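# Move every item from the closet onto the desk

## Task

Remove all objects from the closet and set them on the desk, where they must stay in place by themselves with no help from the robot; the robot must not tip over or finish leaning.

## Robot and tools

ROBOT. A simulated Hello Robot Stretch 4 with one arm: an omni-wheel base, a lift that slides up and down a mast, a telescoping arm reaching straight ahead, a wrist with yaw, pitch and roll joints, and a two-finger gripper. It stands about 1.6 m tall, and the base rim lies within 0.23 m of the base origin. Loose objects may occasionally get nudged by something outside the robot.

FRAMES. The base frame sits on the floor below the base centre: x ahead, y to the left, z up. hand_pose is reported in this frame and marks a point between the open fingertips; with all wrist joints at zero its axes line up with the base frame. Its printed position may be slightly wrong. The odometry frame is the base frame as it was when the scene began. base_odometry comes from wheel rotation only, so slipping looks like travel; heading runs from -3.142 to 3.142, positive to the left.

execute_actions. Argument "actions" is a list holding one action or nothing (empty list = just report state and images). Optional "cameras": list of names from head_camera, head_left_camera, head_right_camera, wrist_camera, all; omitted, null or ["all"] gives every camera, [] gives none. An action may contain:
- "base": exactly one relative move from where the base last measured itself. {"translate_m": d} drives straight, metres, forward positive, -2 to 2. {"strafe_m": d} slides sideways, metres, left positive, -2 to 2. {"rotate_rad": d} spins in place, radians, counter-clockwise (left) positive, -3.2 to 3.2.
- "joints": absolute targets, each keyed by name: lift_m 0 to 1.2 (m); arm_m 0 to 0.55 (m, extension); wrist_yaw_rad -1.134 to 4.276 (0 ahead, positive left, 3.14 tucked back, beyond 3.4 the arm may block it); wrist_pitch_rad -1.117 to 4.259 (0 level, 1.57 pointing down); wrist_roll_rad -1.117 to 4.259 (0 puts fingers level, positive turns clockwise viewed from behind); gripper_m -0.038 to 0.141 (fingertip gap in m; negative squeezes the tips together). Done tolerances: lift and arm ±0.004, yaw and roll ±0.02, pitch ±0.05, gripper ±0.004.
- "pace": "slow", "default", "fast" or "max" (base up to 0.1/0.3/0.4/0.6 m/s and 1/2/3/4 rad/s; a raised lift lowers these caps).
- "contact_limits": {"arm_m": value} from 0 (gentlest) to 0.75 (firmest), default 0.5, how hard the arm may press before halting.
- or {"end_of_arm": "enable_torque"} by itself, to re-power wrist or gripper motors that shut off.
Base and joints in one action start at the same moment and may finish at different times. Anything omitted may keep pushing toward its previous target. Joint targets past their range get clipped (and reported); other bad values or unknown keys reject the call entirely. If a call reports a stop, later movement, wait and finished_scene calls in that same reply are skipped.

wait: {"seconds": 0 to 10}; commands nothing and returns state and images.
zoom_image: {"camera": name, "region": [x0, y0, x1, y1]} in pixels of that camera's most recent full image, origin top-left, at most 504 by 504.
read_manual: returns only the URDF licence texts; no motion.
finished_scene: {"scene": n} closes the current scene irreversibly once the last command has been held and reports success; the goal must already be met and stable. Replying with no tool call ends everything.

RESULT LINES. base_status / joint_status: "done" (for the base, wheels turned the full amount even if slipping); "off_target" (resting short, maybe still pushing); "contact_stop_at_<key>" (blocked; that part goes slack, a slack lift may sag, slack wheels may roll); "limit_stop_at_<name>"; "limit_stop_at_tilt" (lean over 6 degrees: lift, arm, wheels go slack and ignore commands until upright); "limit_stop_at_own_body" (self-collision guard; moving away still works); "torque_fault" (a wrist or gripper motor overloaded and went limp until enable_torque). on_its_own lists uncommanded behaviour; its "held at" is a target, not a position. lidar_m: 12 horizontal distances in m, 30-degree sectors starting straight ahead and going counter-clockwise (4th left, 7th behind, 10th right); "-" means nothing seen or closer than 0.25 m; it misses clear objects and thin legs. wrist_depth_mm: 7x7 grid from top-left of median depths, 100 to 2000 mm. turned_by_wheels vs turned_by_imu differing by over ~0.1 rad signals slipping or a collision; heading error is roughly their difference. base_tilt in degrees, forward and right positive, with a fixed bias up to ~1.5. motor_effort: percent of maximum, signed toward higher joint values, peak in brackets, with fixed offsets and noise; for wheels positive means turning right.

CAMERAS. head_camera looks forward and down from the mast top (turn the base to look around); head_left_camera and head_right_camera are fisheyes aimed more steeply down and show base and arm; wrist_camera looks along the fingers, tips near the bottom of its image. Calibration parameters are supplied and may be slightly off.

GRIPPING. Command a gap smaller than the object; a smaller value grips harder and pulls the item inward. The gripper reading and "done" do not prove a grasp; at targets of 0 or more a firm hold shows as a clear shift in gripper_m effort. Stuck fingertips on a surface: raise the lift. To unfold the wrist at the start, send lift_m 0.4 with wrist_yaw_rad 0 together.

CAUTIONS. Driving or turning with over 1 kg held and arm_m beyond 0.2 can topple the robot, especially at fast paces; strong steady pushes or pulls, high grip positions and high contact limits raise the risk. A level gripper carrying more than about 2 kg, or pressing into things, trips a torque fault. Tilting up the gripper (pitch below -0.2) while rolled (below -0.4 or above 4) can trigger self-collision stops. Avoid drops, slams, hard hits and forceful pushes; place objects gently so they rest on the desk unaided, and shorter robot motion is better.

Each tool is called as name([rows], argument=value, ...), one row to a line, values as JSON.

## Session

execute_actions(actions=[])

Scene clock: 0.00 s.
base_odometry: x=+0.000 y=+0.000 heading=+0.000 (m, m, rad; odometry frame)
turned_by_wheels: +0.000 (rad since the last result)
turned_by_imu: +0.000 (rad since the last result)
base_tilt: forward=+0.8 right=-0.5 (deg)
lidar_m: 2.38 2.53 1.46 1.48 1.49 1.36 1.39 1.69 1.69 1.72 2.09 2.34
base_status: not commanded
joint_positions: lift_m=+0.160 arm_m=-0.002 wrist_yaw_rad=+3.037 wrist_pitch_rad=-0.014 wrist_roll_rad=-0.014 gripper_m=+0.057
joint_status: not commanded
motor_effort: lift_m=+21 arm_m=+0 wrist_yaw_rad=+0 wrist_pitch_rad=-9 wrist_roll_rad=+2 gripper_m=-2 wheel_0=+0 wheel_1=+0 wheel_2=+0 (%)
hand_pose: x=-0.1090 y=+0.1172 z=+0.3420 quat_wxyz=(+0.053, +0.006, -0.007, +0.999) (m; base frame)
wrist_depth_mm: 142 202 1618 1537 1430 1336 1255 / 111 144 1618 1537 1430 1366 1255 / 112 144 1576 1537 1430 1366 1255 / 121 144 1576 1537 1430 1336 1281 / 142 1708 1618 1499 1464 1336 1255 / 1618 1537 216 1397 197 1281 1255 / 1042 991 904 142 904 798 878
pictures: head_camera, head_left_camera, head_right_camera, wrist_camera
Images, in order (width x height): head_camera 420x560, head_left_camera 420x672, head_right_camera 420x672, wrist_camera 616x392.

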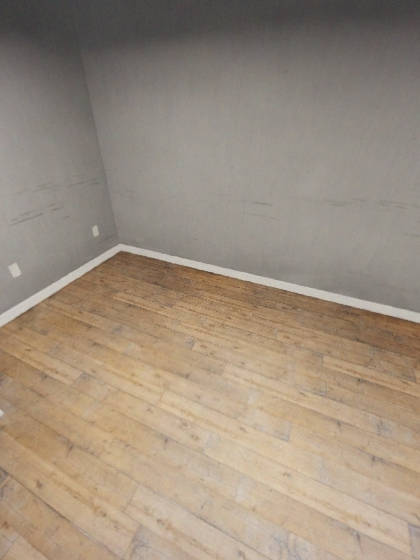

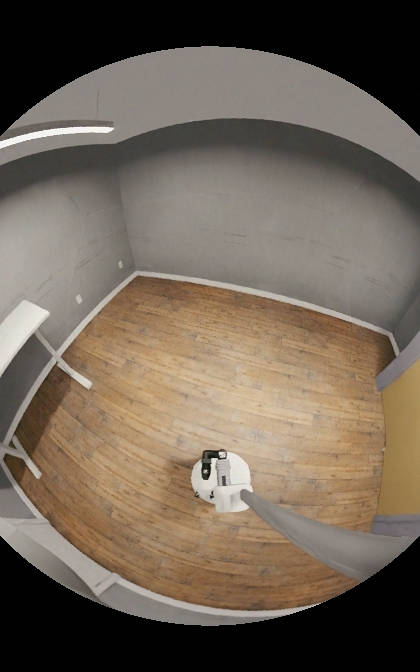

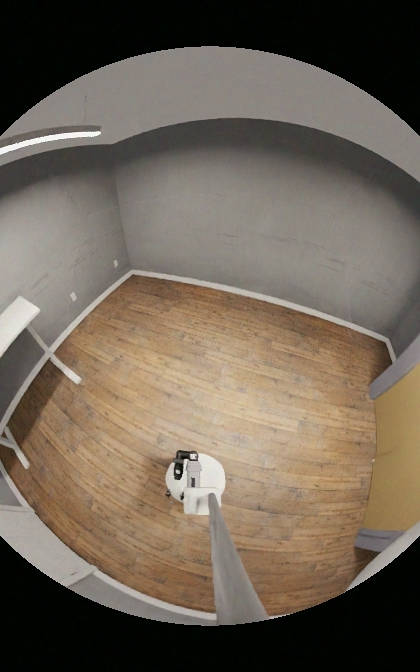

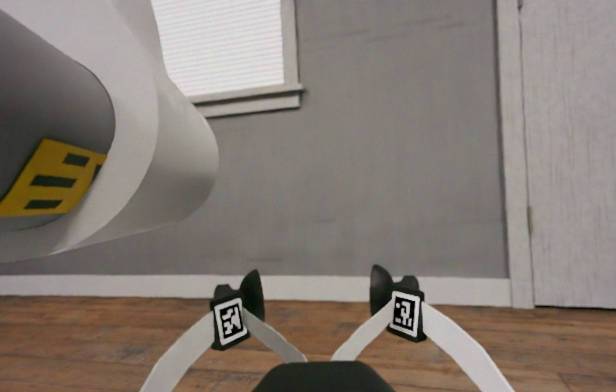

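execute_actions([
  {"base":{"rotate_rad":-1.3},"joints":{"lift_m":0.4,"wrist_yaw_rad":0}},
])

Scene clock: 2.63 s.
base_odometry: x=+0.000 y=+0.000 heading=-1.299 (m, m, rad; odometry frame)
turned_by_wheels: -1.299 (rad since the last result)
turned_by_imu: -1.270 (rad since the last result)
base_tilt: forward=+0.9 right=-0.5 (deg)
lidar_m: 1.90 2.37 2.33 2.55 1.49 1.48 1.75 1.39 1.36 1.46 1.70 1.70
base_status: done
joint_positions: lift_m=+0.400 arm_m=-0.002 wrist_yaw_rad=+0.001 wrist_pitch_rad=-0.014 wrist_roll_rad=-0.014 gripper_m=+0.057
joint_status: all done
motor_effort: lift_m=+24(27) arm_m=+0(0) wrist_yaw_rad=-1(7) wrist_pitch_rad=-9(10) wrist_roll_rad=+1(1) gripper_m=-1(3) wheel_0=+4(8) wheel_1=+4(8) wheel_2=+5(11) (%)
hand_pose: x=+0.4572 y=-0.0873 z=+0.5819 quat_wxyz=(+1.000, -0.007, -0.007, +0.000) (m; base frame)
wrist_depth_mm: - - - 1863 1618 1366 1229 / - - - 1863 1618 1397 1229 / - - - 1808 1618 1397 1229 / - - - 1863 1618 1430 1229 / - - - 1808 1661 1464 1229 / - - 217 1808 197 1366 1255 / 1618 1576 1397 142 1464 1281 1255
pictures: head_camera, head_left_camera, head_right_camera, wrist_camera
camera_calibration (this result's frames):
wrist_camera: T_world_to_cam=[[0.00311278, -0.999497, -0.0315753, -0.0731992], [0.0102896, 0.0316058, -0.999447, 0.637064], [0.999942, 0.00278616, 0.0103828, -0.233332], [0, 0, 0, 1]] pos_world=[0.226991, -0.0926471, 0.636823]
Images, in order (width x height): head_camera 420x560, head_left_camera 420x672, head_right_camera 420x672, wrist_camera 616x392.

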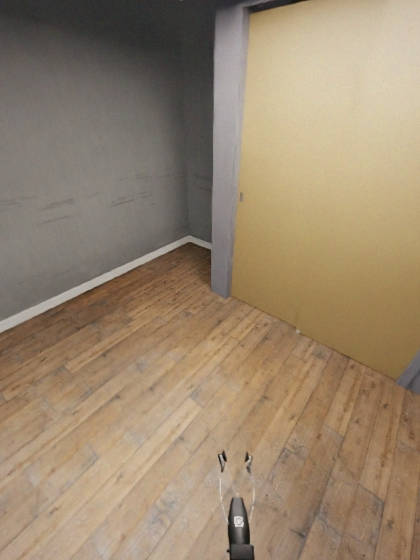

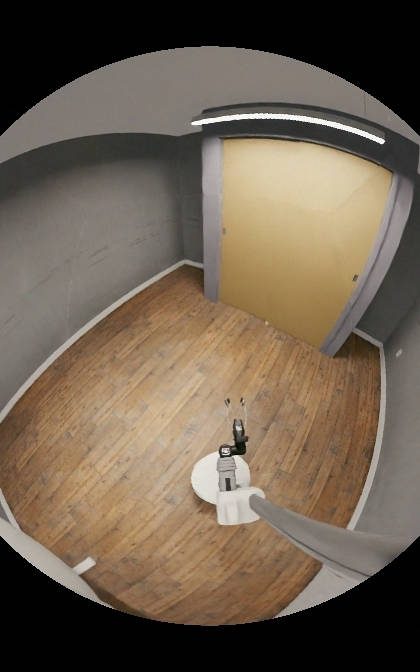

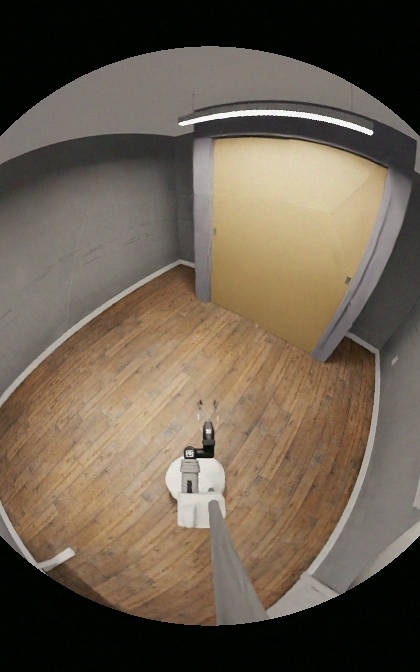

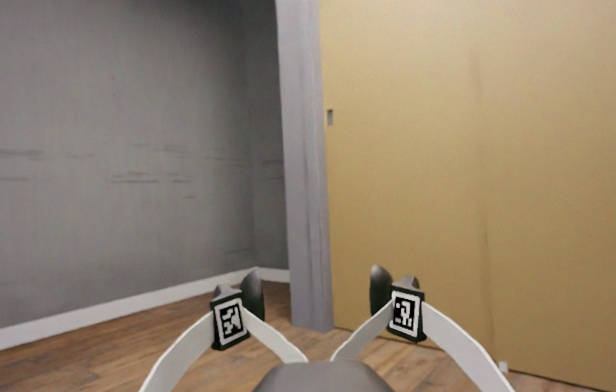

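execute_actions([
  {"base":{"rotate_rad":-0.66},"joints":{"lift_m":0.75}},
])

Scene clock: 5.87 s.
base_odometry: x=+0.000 y=+0.000 heading=-1.958 (m, m, rad; odometry frame)
turned_by_wheels: -0.659 (rad since the last result)
turned_by_imu: -0.645 (rad since the last result)
base_tilt: forward=+0.8 right=-0.4 (deg)
lidar_m: 1.68 1.81 2.43 2.34 2.43 2.40 1.53 1.55 1.41 1.37 1.40 1.77
base_status: done
joint_positions: lift_m=+0.750 arm_m=-0.002 wrist_yaw_rad=+0.000 wrist_pitch_rad=-0.014 wrist_roll_rad=-0.014 gripper_m=+0.057
joint_status: all done
motor_effort: lift_m=+24(27) arm_m=+0(0) wrist_yaw_rad=+1(1) wrist_pitch_rad=-9(9) wrist_roll_rad=+2(0) gripper_m=-3(3) wheel_0=+4(7) wheel_1=+4(8) wheel_2=+4(5) (%)
hand_pose: x=+0.4572 y=-0.0874 z=+0.9319 quat_wxyz=(+1.000, -0.007, -0.007, +0.000) (m; base frame)
wrist_depth_mm: 1499 1499 1464 1464 1464 - 1983 / 1537 1576 1464 1464 1464 - 1983 / 1499 1537 1464 1464 1430 - 1921 / 1537 1499 1464 1499 1464 - - / 1537 1537 1464 1464 1464 - - / 1537 1499 216 1499 198 - - / 1537 1537 1464 142 1430 1921 1921
pictures: head_camera, head_left_camera, head_right_camera, wrist_camera
camera_calibration (this result's frames):
wrist_camera: T_world_to_cam=[[0.00255249, -0.999498, -0.0315751, -0.0620531], [0.0103075, 0.0315999, -0.999447, 0.986879], [0.999944, 0.00222562, 0.0103829, -0.236968], [0, 0, 0, 1]] pos_world=[0.226941, -0.0926798, 0.986835]
Images, in order (width x height): head_camera 420x560, head_left_camera 420x672, head_right_camera 420x672, wrist_camera 616x392.

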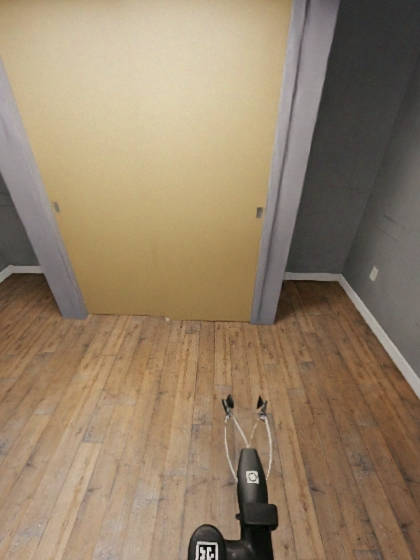

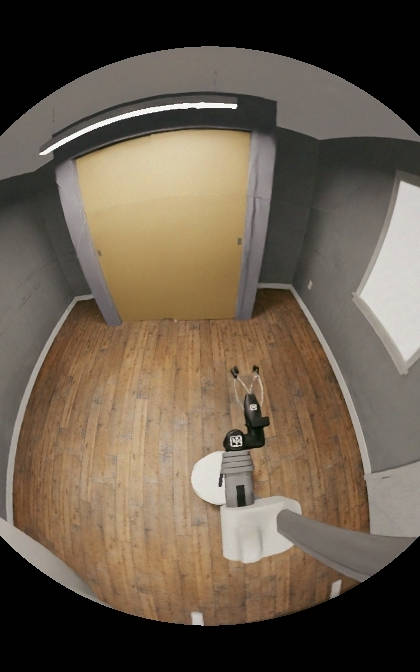

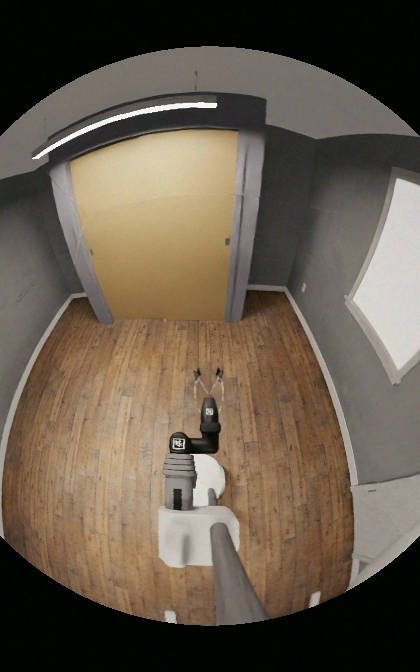

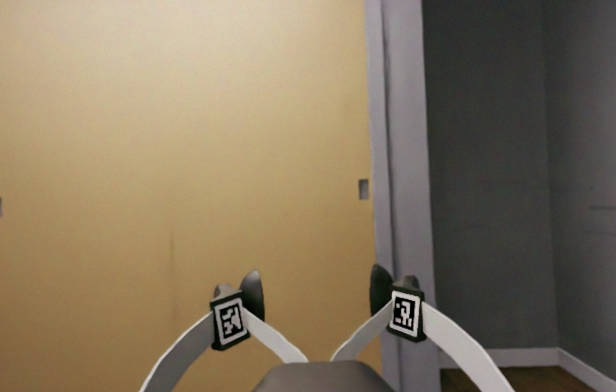

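execute_actions([
  {"base":{"translate_m":1.0},"joints":{"lift_m":0.82},"pace":"fast"},
], cameras=[])

execute_actions([
  {"base":{"strafe_m":-0.21},"pace":"fast"},
], cameras=["head_camera","wrist_camera"])

Scene clock: 10.87 s.
base_odometry: x=-0.378 y=-0.926 heading=-1.958 (m, m, rad; odometry frame)
turned_by_wheels: +0.000 (rad since the last result)
turned_by_imu: -0.003 (rad since the last result)
base_tilt: forward=+0.7 right=-0.5 (deg)
lidar_m: 0.69 0.73 1.08 2.35 2.44 3.33 3.34 1.94 1.39 1.31 1.41 0.75
base_status: done
joint_positions: lift_m=+0.820 arm_m=-0.002 wrist_yaw_rad=+0.000 wrist_pitch_rad=-0.014 wrist_roll_rad=-0.014 gripper_m=+0.057
joint_status: all done
motor_effort: lift_m=+24(29) arm_m=+0(0) wrist_yaw_rad=+0(1) wrist_pitch_rad=-9(9) wrist_roll_rad=+1(0) gripper_m=-4(2) wheel_0=+1(9) wheel_1=+1(8) wheel_2=+2(11) (%)
hand_pose: x=+0.4572 y=-0.0874 z=+1.0019 quat_wxyz=(+1.000, -0.007, -0.007, +0.000) (m; base frame)
wrist_depth_mm: 504 500 500 500 500 488 480 / 508 504 504 500 500 492 480 / 500 504 504 504 496 500 480 / 504 504 500 500 504 500 484 / 504 500 500 500 504 500 484 / 504 504 216 500 198 492 480 / 504 496 500 142 500 469 480
pictures: none
No camera images: the call's "cameras" was empty. Leave "cameras" out to get every camera's image.

Scene clock: 12.60 s.
base_odometry: x=-0.572 y=-0.847 heading=-1.958 (m, m, rad; odometry frame)
turned_by_wheels: +0.000 (rad since the last result)
turned_by_imu: -0.001 (rad since the last result)
base_tilt: forward=+0.6 right=-0.5 (deg)
lidar_m: 0.69 0.74 1.08 2.55 2.67 3.43 3.34 1.69 1.18 1.12 1.21 0.72
base_status: done
joint_positions: lift_m=+0.820 arm_m=-0.002 wrist_yaw_rad=+0.000 wrist_pitch_rad=-0.014 wrist_roll_rad=-0.014 gripper_m=+0.057
joint_status: not commanded
motor_effort: lift_m=+23(24) arm_m=+0(0) wrist_yaw_rad=+0(1) wrist_pitch_rad=-10(9) wrist_roll_rad=+3(2) gripper_m=-2(2) wheel_0=+0(10) wheel_1=+0(11) wheel_2=+0(3) (%)
hand_pose: x=+0.4572 y=-0.0874 z=+1.0020 quat_wxyz=(+1.000, -0.007, -0.007, +0.000) (m; base frame)
wrist_depth_mm: 504 504 504 504 484 488 1205 / 504 508 500 504 484 484 1205 / 504 508 504 508 484 484 1205 / 504 504 508 504 488 484 1205 / 504 504 504 504 484 488 1205 / 500 504 216 504 196 484 1205 / 504 504 504 142 484 488 1205
pictures: head_camera, wrist_camera
camera_calibration (this result's frames):
wrist_camera: T_world_to_cam=[[0.00254421, -0.999498, -0.0315752, -0.0598393], [0.0103078, 0.0315998, -0.999447, 1.05691], [0.999944, 0.00221733, 0.010383, -0.237695], [0, 0, 0, 1]] pos_world=[0.22694, -0.0926803, 1.0569]
Images, in order (width x height): head_camera 420x560, wrist_camera 616x392.

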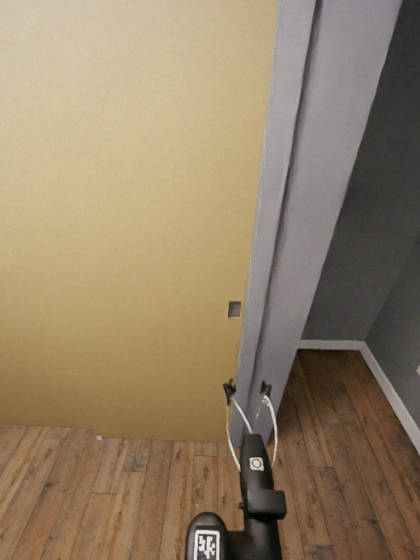

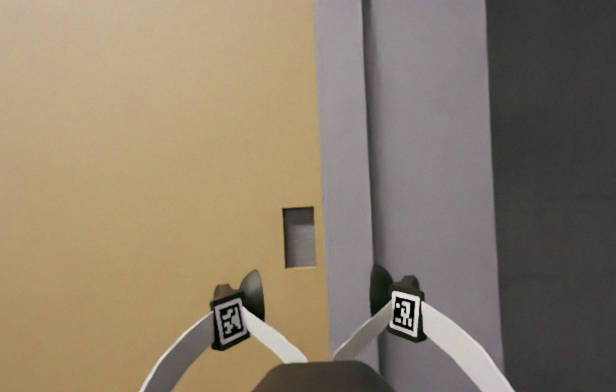

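execute_actions([
  {"base":{"strafe_m":0.017},"joints":{"gripper_m":0.0,"arm_m":0.17}},
], cameras=["head_camera","wrist_camera"])

Scene clock: 15.13 s.
base_odometry: x=-0.556 y=-0.853 heading=-1.958 (m, m, rad; odometry frame)
turned_by_wheels: +0.000 (rad since the last result)
turned_by_imu: -0.001 (rad since the last result)
base_tilt: forward=+0.8 right=-0.4 (deg)
lidar_m: 0.68 0.74 1.09 2.55 2.65 3.42 2.85 1.70 1.20 1.12 1.20 0.73
base_status: done
joint_positions: lift_m=+0.820 arm_m=+0.168 wrist_yaw_rad=+0.000 wrist_pitch_rad=-0.014 wrist_roll_rad=-0.014 gripper_m=+0.000
joint_status: all done
motor_effort: lift_m=+23(23) arm_m=+9(9) wrist_yaw_rad=+1(1) wrist_pitch_rad=-9(9) wrist_roll_rad=+1(1) gripper_m=-3(8) wheel_0=+0(7) wheel_1=+1(9) wheel_2=+0(0) (%)
hand_pose: x=+0.6278 y=-0.0874 z=+1.0020 quat_wxyz=(+1.000, -0.007, -0.007, +0.000) (m; base frame)
wrist_depth_mm: 336 334 334 332 301 317 315 / 334 334 334 334 303 317 317 / 336 334 334 332 303 315 315 / 336 334 334 334 303 317 315 / 336 334 334 343 303 315 315 / 334 334 334 205 205 315 314 / 334 334 174 147 303 315 315
pictures: head_camera, wrist_camera
camera_calibration (this result's frames):
wrist_camera: T_world_to_cam=[[0.00258046, -0.999498, -0.031575, -0.0602857], [0.0103333, 0.0316001, -0.999447, 1.05514], [0.999943, 0.00225275, 0.0104097, -0.408287], [0, 0, 0, 1]] pos_world=[0.397517, -0.0926782, 1.0569]
Images, in order (width x height): head_camera 420x560, wrist_camera 616x392.

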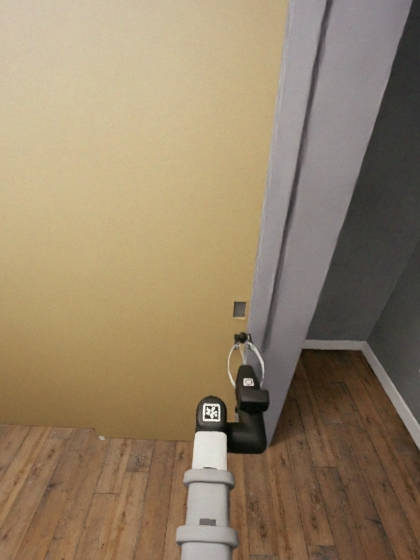

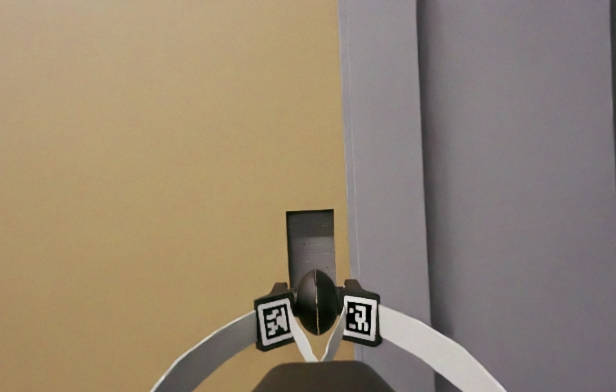

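execute_actions([
  {"base":{"strafe_m":0.003},"joints":{"wrist_roll_rad":1.57,"arm_m":0.22,"gripper_m":-0.005}},
], cameras=["head_camera","wrist_camera"])

Scene clock: 17.20 s.
base_odometry: x=-0.553 y=-0.854 heading=-1.958 (m, m, rad; odometry frame)
turned_by_wheels: +0.000 (rad since the last result)
turned_by_imu: -0.001 (rad since the last result)
base_tilt: forward=+0.9 right=-0.5 (deg)
lidar_m: 0.70 0.74 1.09 2.53 2.62 3.42 2.84 1.72 1.20 1.13 1.22 0.71
base_status: done
joint_positions: lift_m=+0.820 arm_m=+0.218 wrist_yaw_rad=+0.000 wrist_pitch_rad=-0.014 wrist_roll_rad=+1.570 gripper_m=-0.005
joint_status: all done
motor_effort: lift_m=+23(23) arm_m=+9(10) wrist_yaw_rad=+0(1) wrist_pitch_rad=-9(8) wrist_roll_rad=+3(7) gripper_m=-6(6) wheel_0=+1(8) wheel_1=-1(4) wheel_2=+0(3) (%)
hand_pose: x=+0.6777 y=-0.0874 z=+1.0020 quat_wxyz=(+0.708, +0.707, -0.005, +0.005) (m; base frame)
wrist_depth_mm: 270 268 270 268 268 267 268 / 271 270 270 268 268 268 268 / 270 270 268 268 267 254 254 / 254 254 254 254 254 254 253 / 267 283 285 294 283 283 282 / 285 285 283 205 204 282 283 / 285 283 175 142 282 282 281
pictures: head_camera, wrist_camera
camera_calibration (this result's frames):
wrist_camera: T_world_to_cam=[[0.0156757, 0.0444478, -0.998889, 0.991169], [-0.0038828, 0.999007, 0.0443921, 0.102931], [0.99987, 0.00318261, 0.0158327, -0.463582], [0, 0, 0, 1]] pos_world=[0.448384, -0.145409, 0.992838]
Images, in order (width x height): head_camera 420x560, wrist_camera 616x392.

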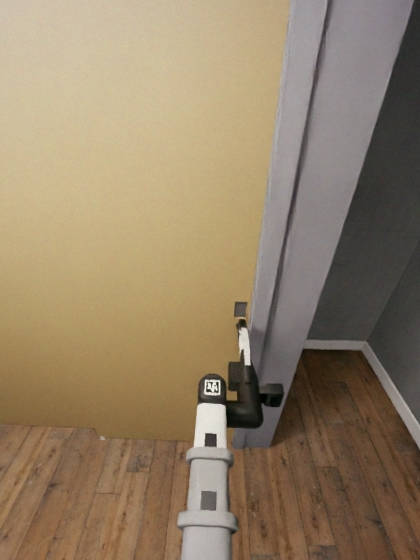

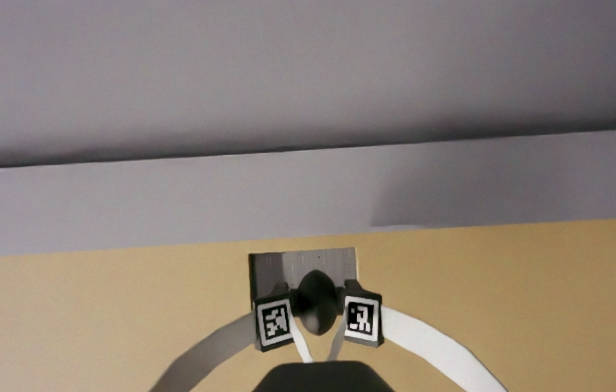

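execute_actions([
  {"joints":{"lift_m":0.828,"arm_m":0.27},"contact_limits":{"arm_m":0.15},"pace":"slow"},
], cameras=["head_camera","wrist_camera"])

Scene clock: 19.43 s.
base_odometry: x=-0.553 y=-0.854 heading=-1.958 (m, m, rad; odometry frame)
turned_by_wheels: +0.000 (rad since the last result)
turned_by_imu: -0.001 (rad since the last result)
base_tilt: forward=+0.9 right=-0.5 (deg)
lidar_m: 0.69 0.75 1.10 2.53 2.63 3.43 2.85 1.73 1.19 1.13 1.23 0.73
base_status: not commanded
joint_positions: lift_m=+0.828 arm_m=+0.268 wrist_yaw_rad=+0.000 wrist_pitch_rad=-0.014 wrist_roll_rad=+1.570 gripper_m=-0.005
joint_status: all done
motor_effort: lift_m=+24(26) arm_m=+9(9) wrist_yaw_rad=+1(1) wrist_pitch_rad=-7(10) wrist_roll_rad=+2(3) gripper_m=-7(9) wheel_0=+1(1) wheel_1=-1(2) wheel_2=+0(0) (%)
contact_limits: arm_m 0.15
hand_pose: x=+0.7277 y=-0.0874 z=+1.0099 quat_wxyz=(+0.708, +0.707, -0.005, +0.005) (m; base frame)
wrist_depth_mm: 220 220 220 219 219 220 219 / 220 220 219 220 218 218 218 / 219 219 219 205 204 204 204 / 205 204 204 204 204 204 204 / 204 217 235 234 234 234 234 / 235 235 234 205 204 234 233 / 235 234 175 143 233 233 233
pictures: head_camera, wrist_camera
camera_calibration (this result's frames):
wrist_camera: T_world_to_cam=[[0.0156755, 0.0444771, -0.998887, 0.998292], [-0.00388345, 0.999005, 0.0444214, 0.102745], [0.99987, 0.0031828, 0.0158326, -0.513686], [0, 0, 0, 1]] pos_world=[0.49837, -0.145409, 1.00075]
Images, in order (width x height): head_camera 420x560, wrist_camera 616x392.

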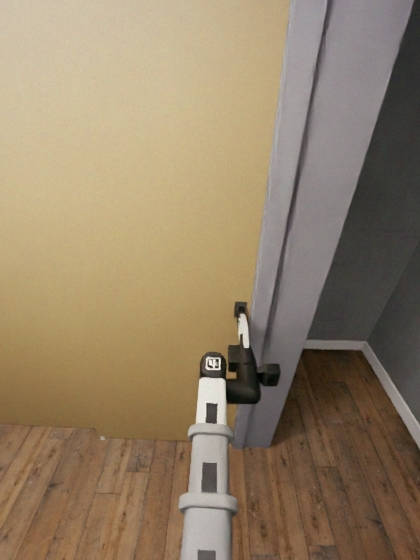

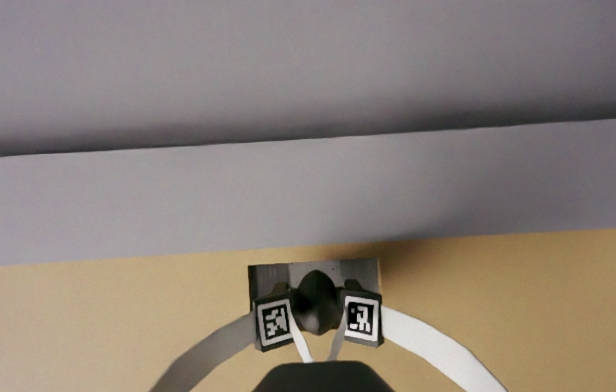

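execute_actions([
  {"base":{"strafe_m":0.1},"joints":{"arm_m":0.273},"contact_limits":{"arm_m":0.2},"pace":"slow"},
], cameras=["head_camera","wrist_camera"])

Scene clock: 22.20 s.
base_odometry: x=-0.461 y=-0.892 heading=-1.959 (m, m, rad; odometry frame)
turned_by_wheels: -0.001 (rad since the last result)
turned_by_imu: -0.003 (rad since the last result)
base_tilt: forward=+0.9 right=-0.5 (deg)
lidar_m: 0.70 0.74 1.08 2.44 2.52 3.40 3.33 1.83 1.29 1.22 1.31 0.73
base_status: done
joint_positions: lift_m=+0.828 arm_m=+0.271 wrist_yaw_rad=-0.008 wrist_pitch_rad=-0.014 wrist_roll_rad=+1.570 gripper_m=-0.005
joint_status: all done
on_its_own: wrist_yaw_rad is at rest, and its effort (+23) is outside its rest range (-13 to +13)
motor_effort: lift_m=+24(24) arm_m=+9(9) wrist_yaw_rad=+23(44) wrist_pitch_rad=-10(9) wrist_roll_rad=+4(1) gripper_m=-6(5) wheel_0=-6(17) wheel_1=+2(5) wheel_2=-5(6) (%)
contact_limits: arm_m 0.2
hand_pose: x=+0.7301 y=-0.0896 z=+1.0099 quat_wxyz=(+0.708, +0.707, -0.008, +0.002) (m; base frame)
wrist_depth_mm: 205 205 205 205 205 204 204 / 218 218 222 231 242 255 271 / 597 842 668 946 699 946 809 / 647 946 759 946 640 946 759 / 234 234 234 245 234 233 233 / 234 233 233 204 190 232 233 / 233 233 232 138 232 232 232
pictures: head_camera, wrist_camera
camera_calibration (this result's frames):
wrist_camera: T_world_to_cam=[[0.0160168, 0.0443569, -0.998887, 0.998094], [0.00379166, 0.999006, 0.0444229, 0.0993605], [0.999865, -0.00449896, 0.0158327, -0.516684], [0, 0, 0, 1]] pos_world=[0.500251, -0.145859, 1.00075]
Images, in order (width x height): head_camera 420x560, wrist_camera 616x392.

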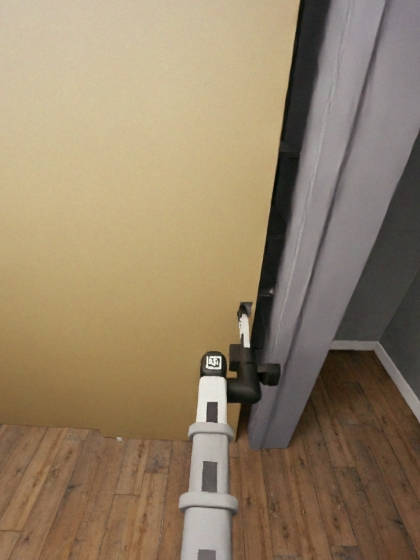

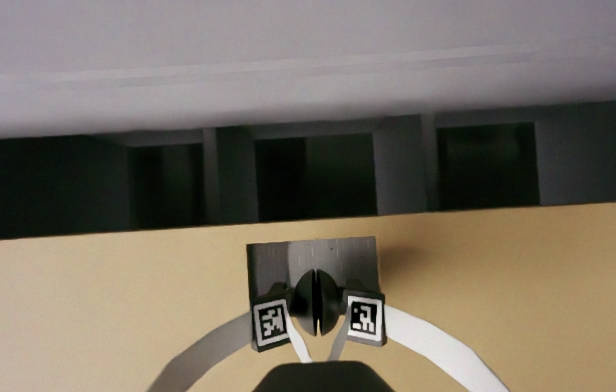

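execute_actions([
  {"base":{"strafe_m":0.55},"joints":{"arm_m":0.275},"contact_limits":{"arm_m":0.2},"pace":"slow"},
])

Scene clock: 29.40 s.
base_odometry: x=+0.048 y=-1.100 heading=-1.960 (m, m, rad; odometry frame)
turned_by_wheels: -0.001 (rad since the last result)
turned_by_imu: -0.239 (rad since the last result)
base_tilt: forward=-0.2 right=+0.2 (deg)
lidar_m: 0.64 0.65 0.77 1.98 1.97 2.31 3.35 2.55 2.00 1.71 1.71 0.93
base_status: done
joint_positions: lift_m=+0.828 arm_m=+0.273 wrist_yaw_rad=-0.018 wrist_pitch_rad=-0.006 wrist_roll_rad=+1.570 gripper_m=-0.005
joint_status: all done
on_its_own: wrist_yaw_rad is at rest, and its effort (+54) is outside its rest range (-13 to +13); wrist_pitch_rad is at rest, and its effort (-31) is outside its rest range (-23 to +23)
motor_effort: lift_m=+24(24) arm_m=+12(13) wrist_yaw_rad=+54(59) wrist_pitch_rad=-31(31) wrist_roll_rad=+2(1) gripper_m=+1(6) wheel_0=-4(16) wheel_1=+5(5) wheel_2=-16(17) (%)
contact_limits: arm_m 0.2
hand_pose: x=+0.7306 y=-0.0927 z=+1.0077 quat_wxyz=(+0.708, +0.707, -0.009, -0.004) (m; base frame)
wrist_depth_mm: 683 715 715 750 732 788 768 / 691 854 831 931 854 976 809 / 676 960 976 1025 831 1025 831 / 634 946 904 976 603 976 798 / 241 239 238 244 238 235 233 / 230 230 229 203 190 226 226 / 224 221 180 138 217 159 217
pictures: head_camera, head_left_camera, head_right_camera, wrist_camera
camera_calibration (this result's frames):
wrist_camera: T_world_to_cam=[[0.00877959, 0.0443529, -0.998977, 1.0014], [0.0149357, 0.998899, 0.0444807, 0.09435], [0.99985, -0.0153109, 0.00810748, -0.510425], [0, 0, 0, 1]] pos_world=[0.500147, -0.146476, 1.00032]
Images, in order (width x height): head_camera 420x560, head_left_camera 420x672, head_right_camera 420x672, wrist_camera 616x392.

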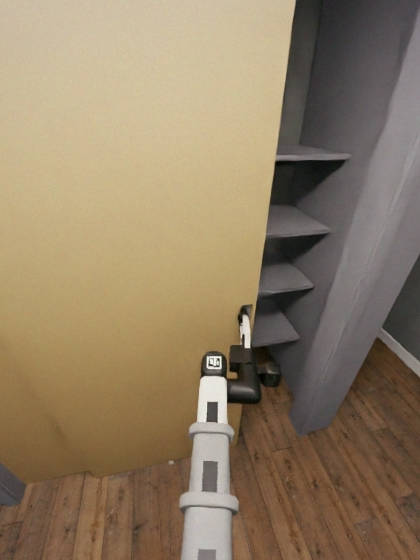

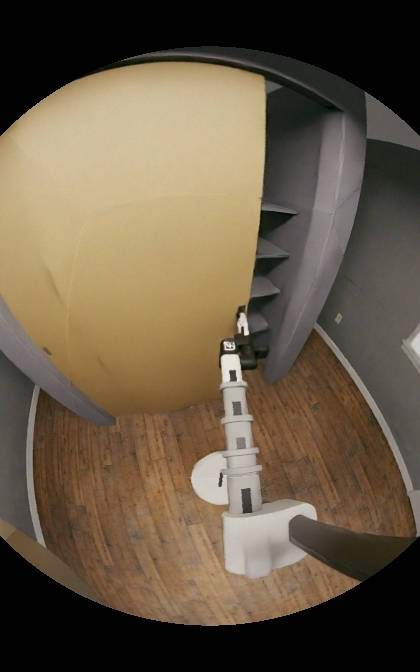

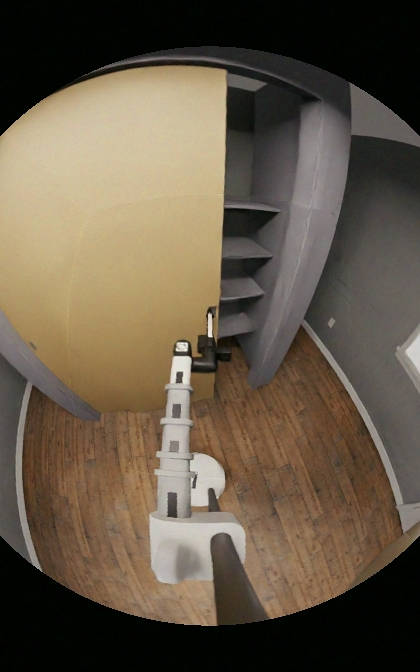

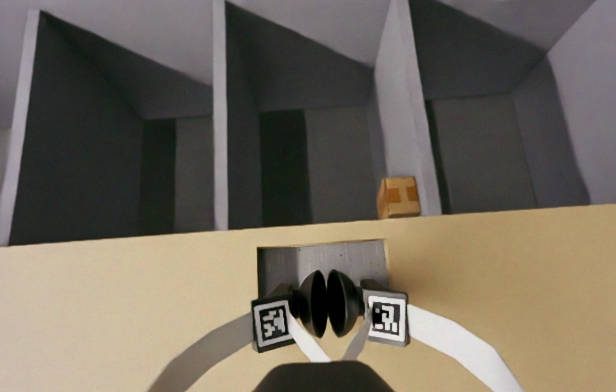

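execute_actions([
  {"joints":{"arm_m":0.0}},
], cameras=[])

execute_actions([
  {"base":{"rotate_rad":0.245},"joints":{"wrist_roll_rad":0,"wrist_yaw_rad":0,"wrist_pitch_rad":0,"lift_m":0.6}},
], cameras=["head_camera","wrist_camera"])

Scene clock: 32.10 s.
base_odometry: x=+0.048 y=-1.101 heading=-1.958 (m, m, rad; odometry frame)
turned_by_wheels: +0.001 (rad since the last result)
turned_by_imu: -0.008 (rad since the last result)
base_tilt: forward=+0.9 right=-0.3 (deg)
lidar_m: 0.63 0.62 0.74 1.97 1.98 2.31 3.36 2.58 2.05 1.70 1.72 0.91
base_status: not commanded
joint_positions: lift_m=+0.828 arm_m=+0.002 wrist_yaw_rad=+0.000 wrist_pitch_rad=-0.014 wrist_roll_rad=+1.570 gripper_m=-0.005
joint_status: all done
motor_effort: lift_m=+23(24) arm_m=-9(11) wrist_yaw_rad=+1(55) wrist_pitch_rad=-10(34) wrist_roll_rad=+1(0) gripper_m=-8(10) wheel_0=+1(7) wheel_1=+0(5) wheel_2=+1(17) (%)
hand_pose: x=+0.4610 y=-0.0874 z=+1.0099 quat_wxyz=(+0.707, +0.707, -0.005, +0.005) (m; base frame)
wrist_depth_mm: 842 842 854 866 878 904 917 / 1008 976 1025 1078 1060 1060 1078 / 1281 1042 1255 1281 1255 1205 946 / 1281 946 931 1205 488 484 480 / 477 477 473 469 469 469 466 / 459 462 459 206 204 452 449 / 445 445 175 142 430 436 433
pictures: none
No camera images: the call's "cameras" was empty. Leave "cameras" out to get every camera's image.

Scene clock: 34.13 s.
base_odometry: x=+0.048 y=-1.101 heading=-1.714 (m, m, rad; odometry frame)
turned_by_wheels: +0.244 (rad since the last result)
turned_by_imu: +0.238 (rad since the last result)
base_tilt: forward=+0.9 right=-0.3 (deg)
lidar_m: 0.63 0.67 0.96 1.96 2.06 2.80 3.43 2.51 1.79 1.69 0.94 0.65
base_status: done
joint_positions: lift_m=+0.600 arm_m=+0.002 wrist_yaw_rad=+0.000 wrist_pitch_rad=+0.002 wrist_roll_rad=+0.001 gripper_m=-0.005
joint_status: all done
motor_effort: lift_m=+18(24) arm_m=-9(9) wrist_yaw_rad=+1(4) wrist_pitch_rad=-8(8) wrist_roll_rad=+1(6) gripper_m=-10(9) wheel_0=-3(4) wheel_1=-3(5) wheel_2=-2(7) (%)
hand_pose: x=+0.4610 y=-0.0874 z=+0.7779 quat_wxyz=(+1.000, +0.000, +0.001, +0.000) (m; base frame)
wrist_depth_mm: 424 424 427 424 427 430 809 / 427 427 424 427 424 427 1025 / 424 427 427 427 427 424 1025 / 427 427 430 427 427 427 1008 / 427 427 430 427 430 430 1060 / 427 427 427 204 204 430 1025 / 427 427 182 142 430 427 831
pictures: head_camera, wrist_camera
camera_calibration (this result's frames):
wrist_camera: T_world_to_cam=[[0.00194334, -0.99893, -0.0461996, -0.0552433], [-0.0052939, 0.0461887, -0.998919, 0.840988], [0.999984, 0.00218582, -0.00519847, -0.2271], [0, 0, 0, 1]] pos_world=[0.231656, -0.093532, 0.836346]
Images, in order (width x height): head_camera 420x560, wrist_camera 616x392.

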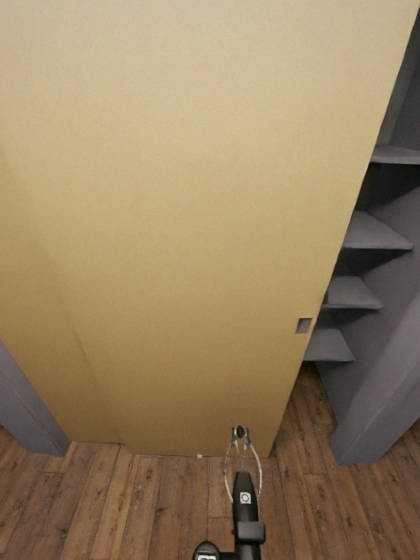

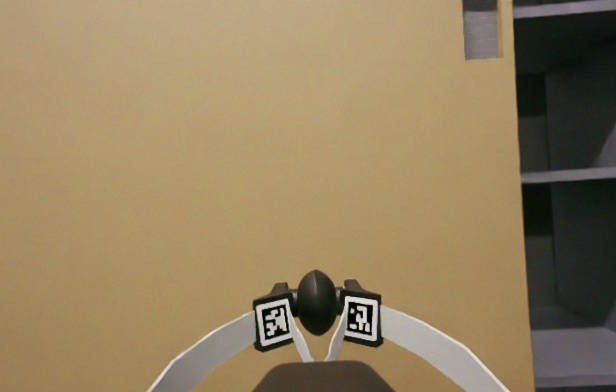

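execute_actions([
  {"base":{"strafe_m":-0.38},"pace":"fast"},
], cameras=["head_camera","wrist_camera"])

Scene clock: 37.03 s.
base_odometry: x=-0.328 y=-1.046 heading=-1.714 (m, m, rad; odometry frame)
turned_by_wheels: +0.000 (rad since the last result)
turned_by_imu: -0.003 (rad since the last result)
base_tilt: forward=+0.9 right=-0.4 (deg)
lidar_m: 0.65 0.67 0.94 2.35 2.43 3.31 3.39 1.96 1.37 1.32 1.41 0.69
base_status: done
joint_positions: lift_m=+0.600 arm_m=+0.002 wrist_yaw_rad=+0.000 wrist_pitch_rad=+0.002 wrist_roll_rad=+0.001 gripper_m=-0.005
joint_status: not commanded
motor_effort: lift_m=+18(18) arm_m=-9(9) wrist_yaw_rad=+0(1) wrist_pitch_rad=-7(8) wrist_roll_rad=-1(1) gripper_m=-8(6) wheel_0=-1(11) wheel_1=+1(15) wheel_2=+0(1) (%)
hand_pose: x=+0.4610 y=-0.0874 z=+0.7778 quat_wxyz=(+1.000, +0.000, +0.001, +0.000) (m; base frame)
wrist_depth_mm: 433 433 1160 820 842 469 402 / 436 433 1025 1098 1025 477 402 / 433 436 1138 1160 1160 480 404 / 433 436 1138 1160 1138 492 404 / 436 439 1160 1138 1160 504 407 / 436 436 1160 205 204 517 407 / 439 436 182 141 750 433 407
pictures: head_camera, wrist_camera
camera_calibration (this result's frames):
wrist_camera: T_world_to_cam=[[0.0019431, -0.998931, -0.046195, -0.0552506], [-0.00533078, 0.0461841, -0.998919, 0.840912], [0.999984, 0.00218725, -0.00523534, -0.227065], [0, 0, 0, 1]] pos_world=[0.231651, -0.0935316, 0.836262]
Images, in order (width x height): head_camera 420x560, wrist_camera 616x392.

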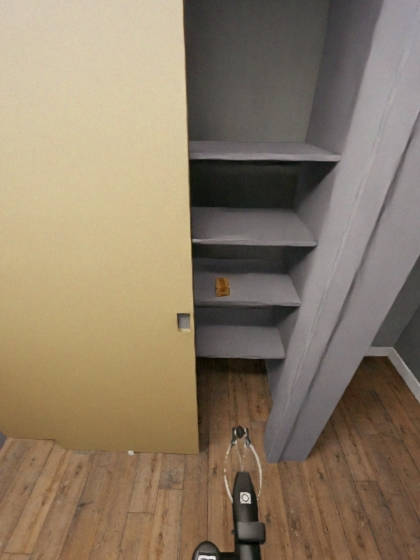

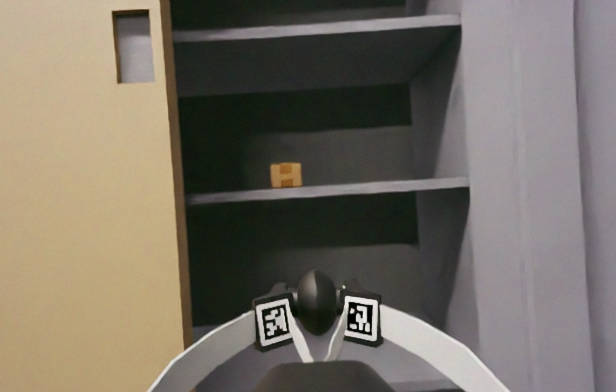

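execute_actions([
  {"base":{"translate_m":0.35},"joints":{"lift_m":0.5,"arm_m":0.17}},
], cameras=["head_camera","head_left_camera"])

Scene clock: 40.17 s.
base_odometry: x=-0.378 y=-1.393 heading=-1.714 (m, m, rad; odometry frame)
turned_by_wheels: +0.000 (rad since the last result)
turned_by_imu: -0.001 (rad since the last result)
base_tilt: forward=+1.0 right=-0.4 (deg)
lidar_m: 0.30 0.28 0.45 1.19 2.45 3.30 3.82 1.97 1.37 1.35 0.41 0.41
base_status: done
joint_positions: lift_m=+0.500 arm_m=+0.168 wrist_yaw_rad=+0.000 wrist_pitch_rad=+0.002 wrist_roll_rad=+0.000 gripper_m=-0.005
joint_status: all done
motor_effort: lift_m=+18(20) arm_m=+9(9) wrist_yaw_rad=+0(1) wrist_pitch_rad=-9(9) wrist_roll_rad=-2(1) gripper_m=-9(9) wheel_0=+3(4) wheel_1=+2(4) wheel_2=+0(13) (%)
hand_pose: x=+0.6278 y=-0.0874 z=+0.6778 quat_wxyz=(+1.000, +0.000, +0.001, +0.000) (m; base frame)
wrist_depth_mm: 235 235 235 235 235 235 247 / 291 301 317 332 349 375 399 / 535 574 640 634 640 640 466 / 640 640 634 634 640 640 473 / 647 640 634 640 647 640 477 / 640 640 647 204 204 640 488 / 647 647 182 142 535 525 496
pictures: head_camera, head_left_camera
Images, in order (width x height): head_camera 420x560, head_left_camera 420x672.

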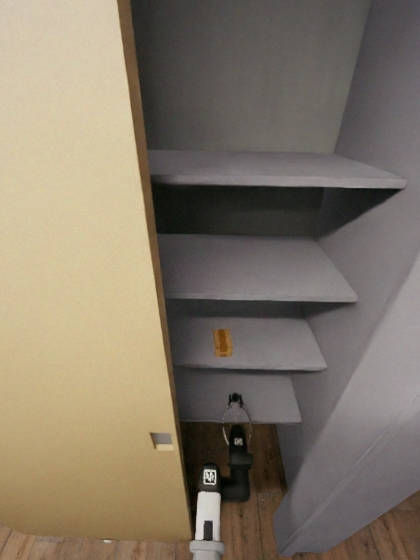

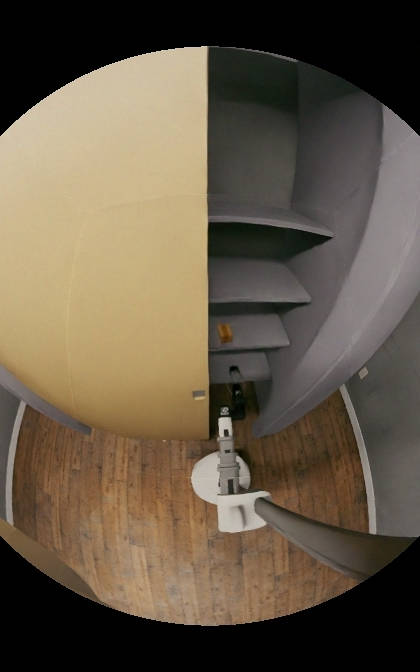

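execute_actions([
  {"base":{"strafe_m":0.3},"joints":{"wrist_pitch_rad":0.5},"pace":"slow"},
], cameras=["head_camera","head_left_camera","head_right_camera"])

Scene clock: 44.70 s.
base_odometry: x=-0.081 y=-1.435 heading=-1.714 (m, m, rad; odometry frame)
turned_by_wheels: +0.000 (rad since the last result)
turned_by_imu: -0.003 (rad since the last result)
base_tilt: forward=+0.9 right=-0.3 (deg)
lidar_m: 0.30 0.31 0.43 1.10 2.13 2.89 3.81 2.42 1.71 1.65 0.64 0.64
base_status: done
joint_positions: lift_m=+0.500 arm_m=+0.168 wrist_yaw_rad=+0.000 wrist_pitch_rad=+0.502 wrist_roll_rad=+0.000 gripper_m=-0.005
joint_status: all done
motor_effort: lift_m=+18(18) arm_m=+8(9) wrist_yaw_rad=+0(2) wrist_pitch_rad=-8(8) wrist_roll_rad=-2(1) gripper_m=-7(11) wheel_0=-4(19) wheel_1=+3(7) wheel_2=-2(4) (%)
hand_pose: x=+0.5923 y=-0.0874 z=+0.5397 quat_wxyz=(+0.969, +0.000, +0.248, +0.000) (m; base frame)
wrist_depth_mm: 564 564 569 574 574 574 580 / 597 603 603 609 609 621 634 / 634 634 627 640 615 591 574 / 521 504 492 480 469 455 442 / 410 402 392 384 375 368 362 / 342 334 327 204 204 309 309 / 309 306 182 142 750 750 778
pictures: head_camera, head_left_camera, head_right_camera
Images, in order (width x height): head_camera 420x560, head_left_camera 420x672, head_right_camera 420x672.

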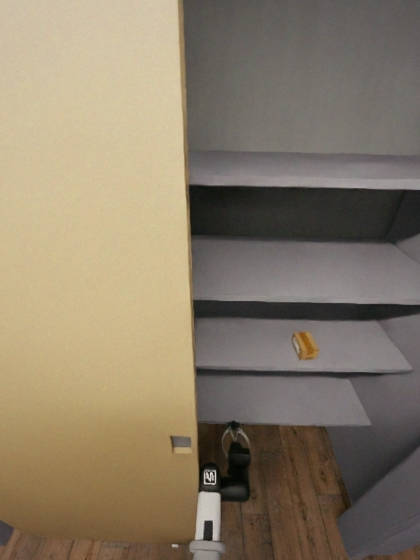

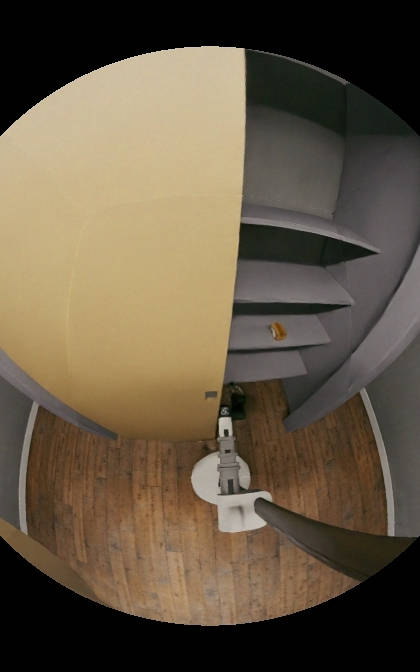

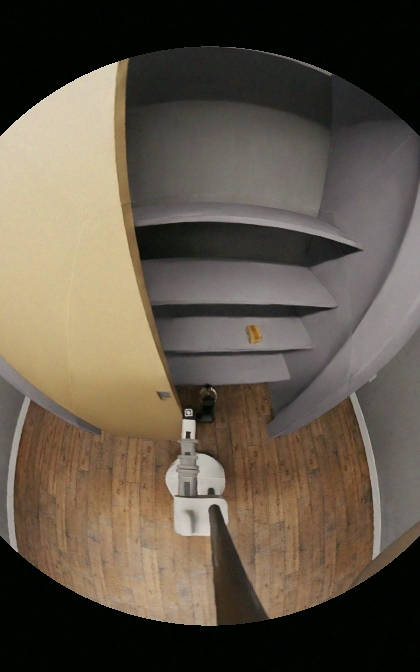

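execute_actions([
  {"base":{"strafe_m":-0.01},"joints":{"wrist_pitch_rad":0.0,"wrist_yaw_rad":1.0,"arm_m":0.19}},
], cameras=["wrist_camera"])

Scene clock: 46.33 s.
base_odometry: x=-0.091 y=-1.434 heading=-1.714 (m, m, rad; odometry frame)
turned_by_wheels: +0.000 (rad since the last result)
turned_by_imu: +0.000 (rad since the last result)
base_tilt: forward=+0.8 right=-0.4 (deg)
lidar_m: 0.29 0.30 0.42 1.10 2.12 2.90 3.78 2.40 1.69 1.62 0.63 0.64
base_status: done
joint_positions: lift_m=+0.500 arm_m=+0.188 wrist_yaw_rad=+0.999 wrist_pitch_rad=+0.003 wrist_roll_rad=+0.000 gripper_m=-0.005
joint_status: all done
motor_effort: lift_m=+18(18) arm_m=+9(10) wrist_yaw_rad=+3(10) wrist_pitch_rad=-11(17) wrist_roll_rad=+1(1) gripper_m=-9(8) wheel_0=+3(6) wheel_1=-2(11) wheel_2=+0(4) (%)
hand_pose: x=+0.5889 y=+0.1954 z=+0.6776 quat_wxyz=(+0.878, -0.001, +0.001, +0.479) (m; base frame)
wrist_depth_mm: 831 878 946 866 234 237 249 / 820 904 991 340 351 375 399 / 820 891 634 699 723 597 521 / 820 904 1008 1042 778 621 530 / 820 891 1025 1060 788 627 525 / 809 904 946 204 204 640 530 / 809 891 182 142 530 525 525
pictures: wrist_camera
camera_calibration (this result's frames):
wrist_camera: T_world_to_cam=[[0.841334, -0.538553, -0.0460113, -0.361964], [-0.0420931, 0.0195846, -0.998922, 0.755269], [0.538874, 0.842364, -0.00619224, -0.248056], [0, 0, 0, 1]] pos_world=[0.469995, -0.000775402, 0.736264]
Images, in order (width x height): wrist_camera 616x392.

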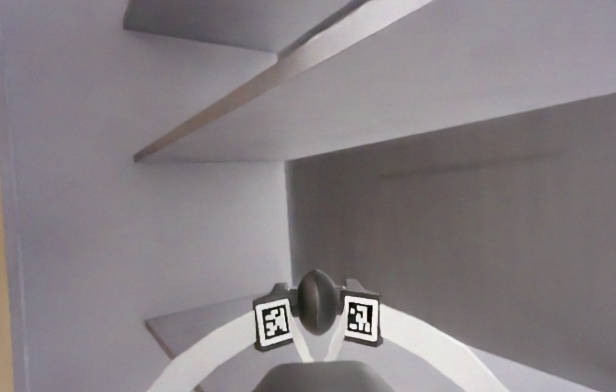

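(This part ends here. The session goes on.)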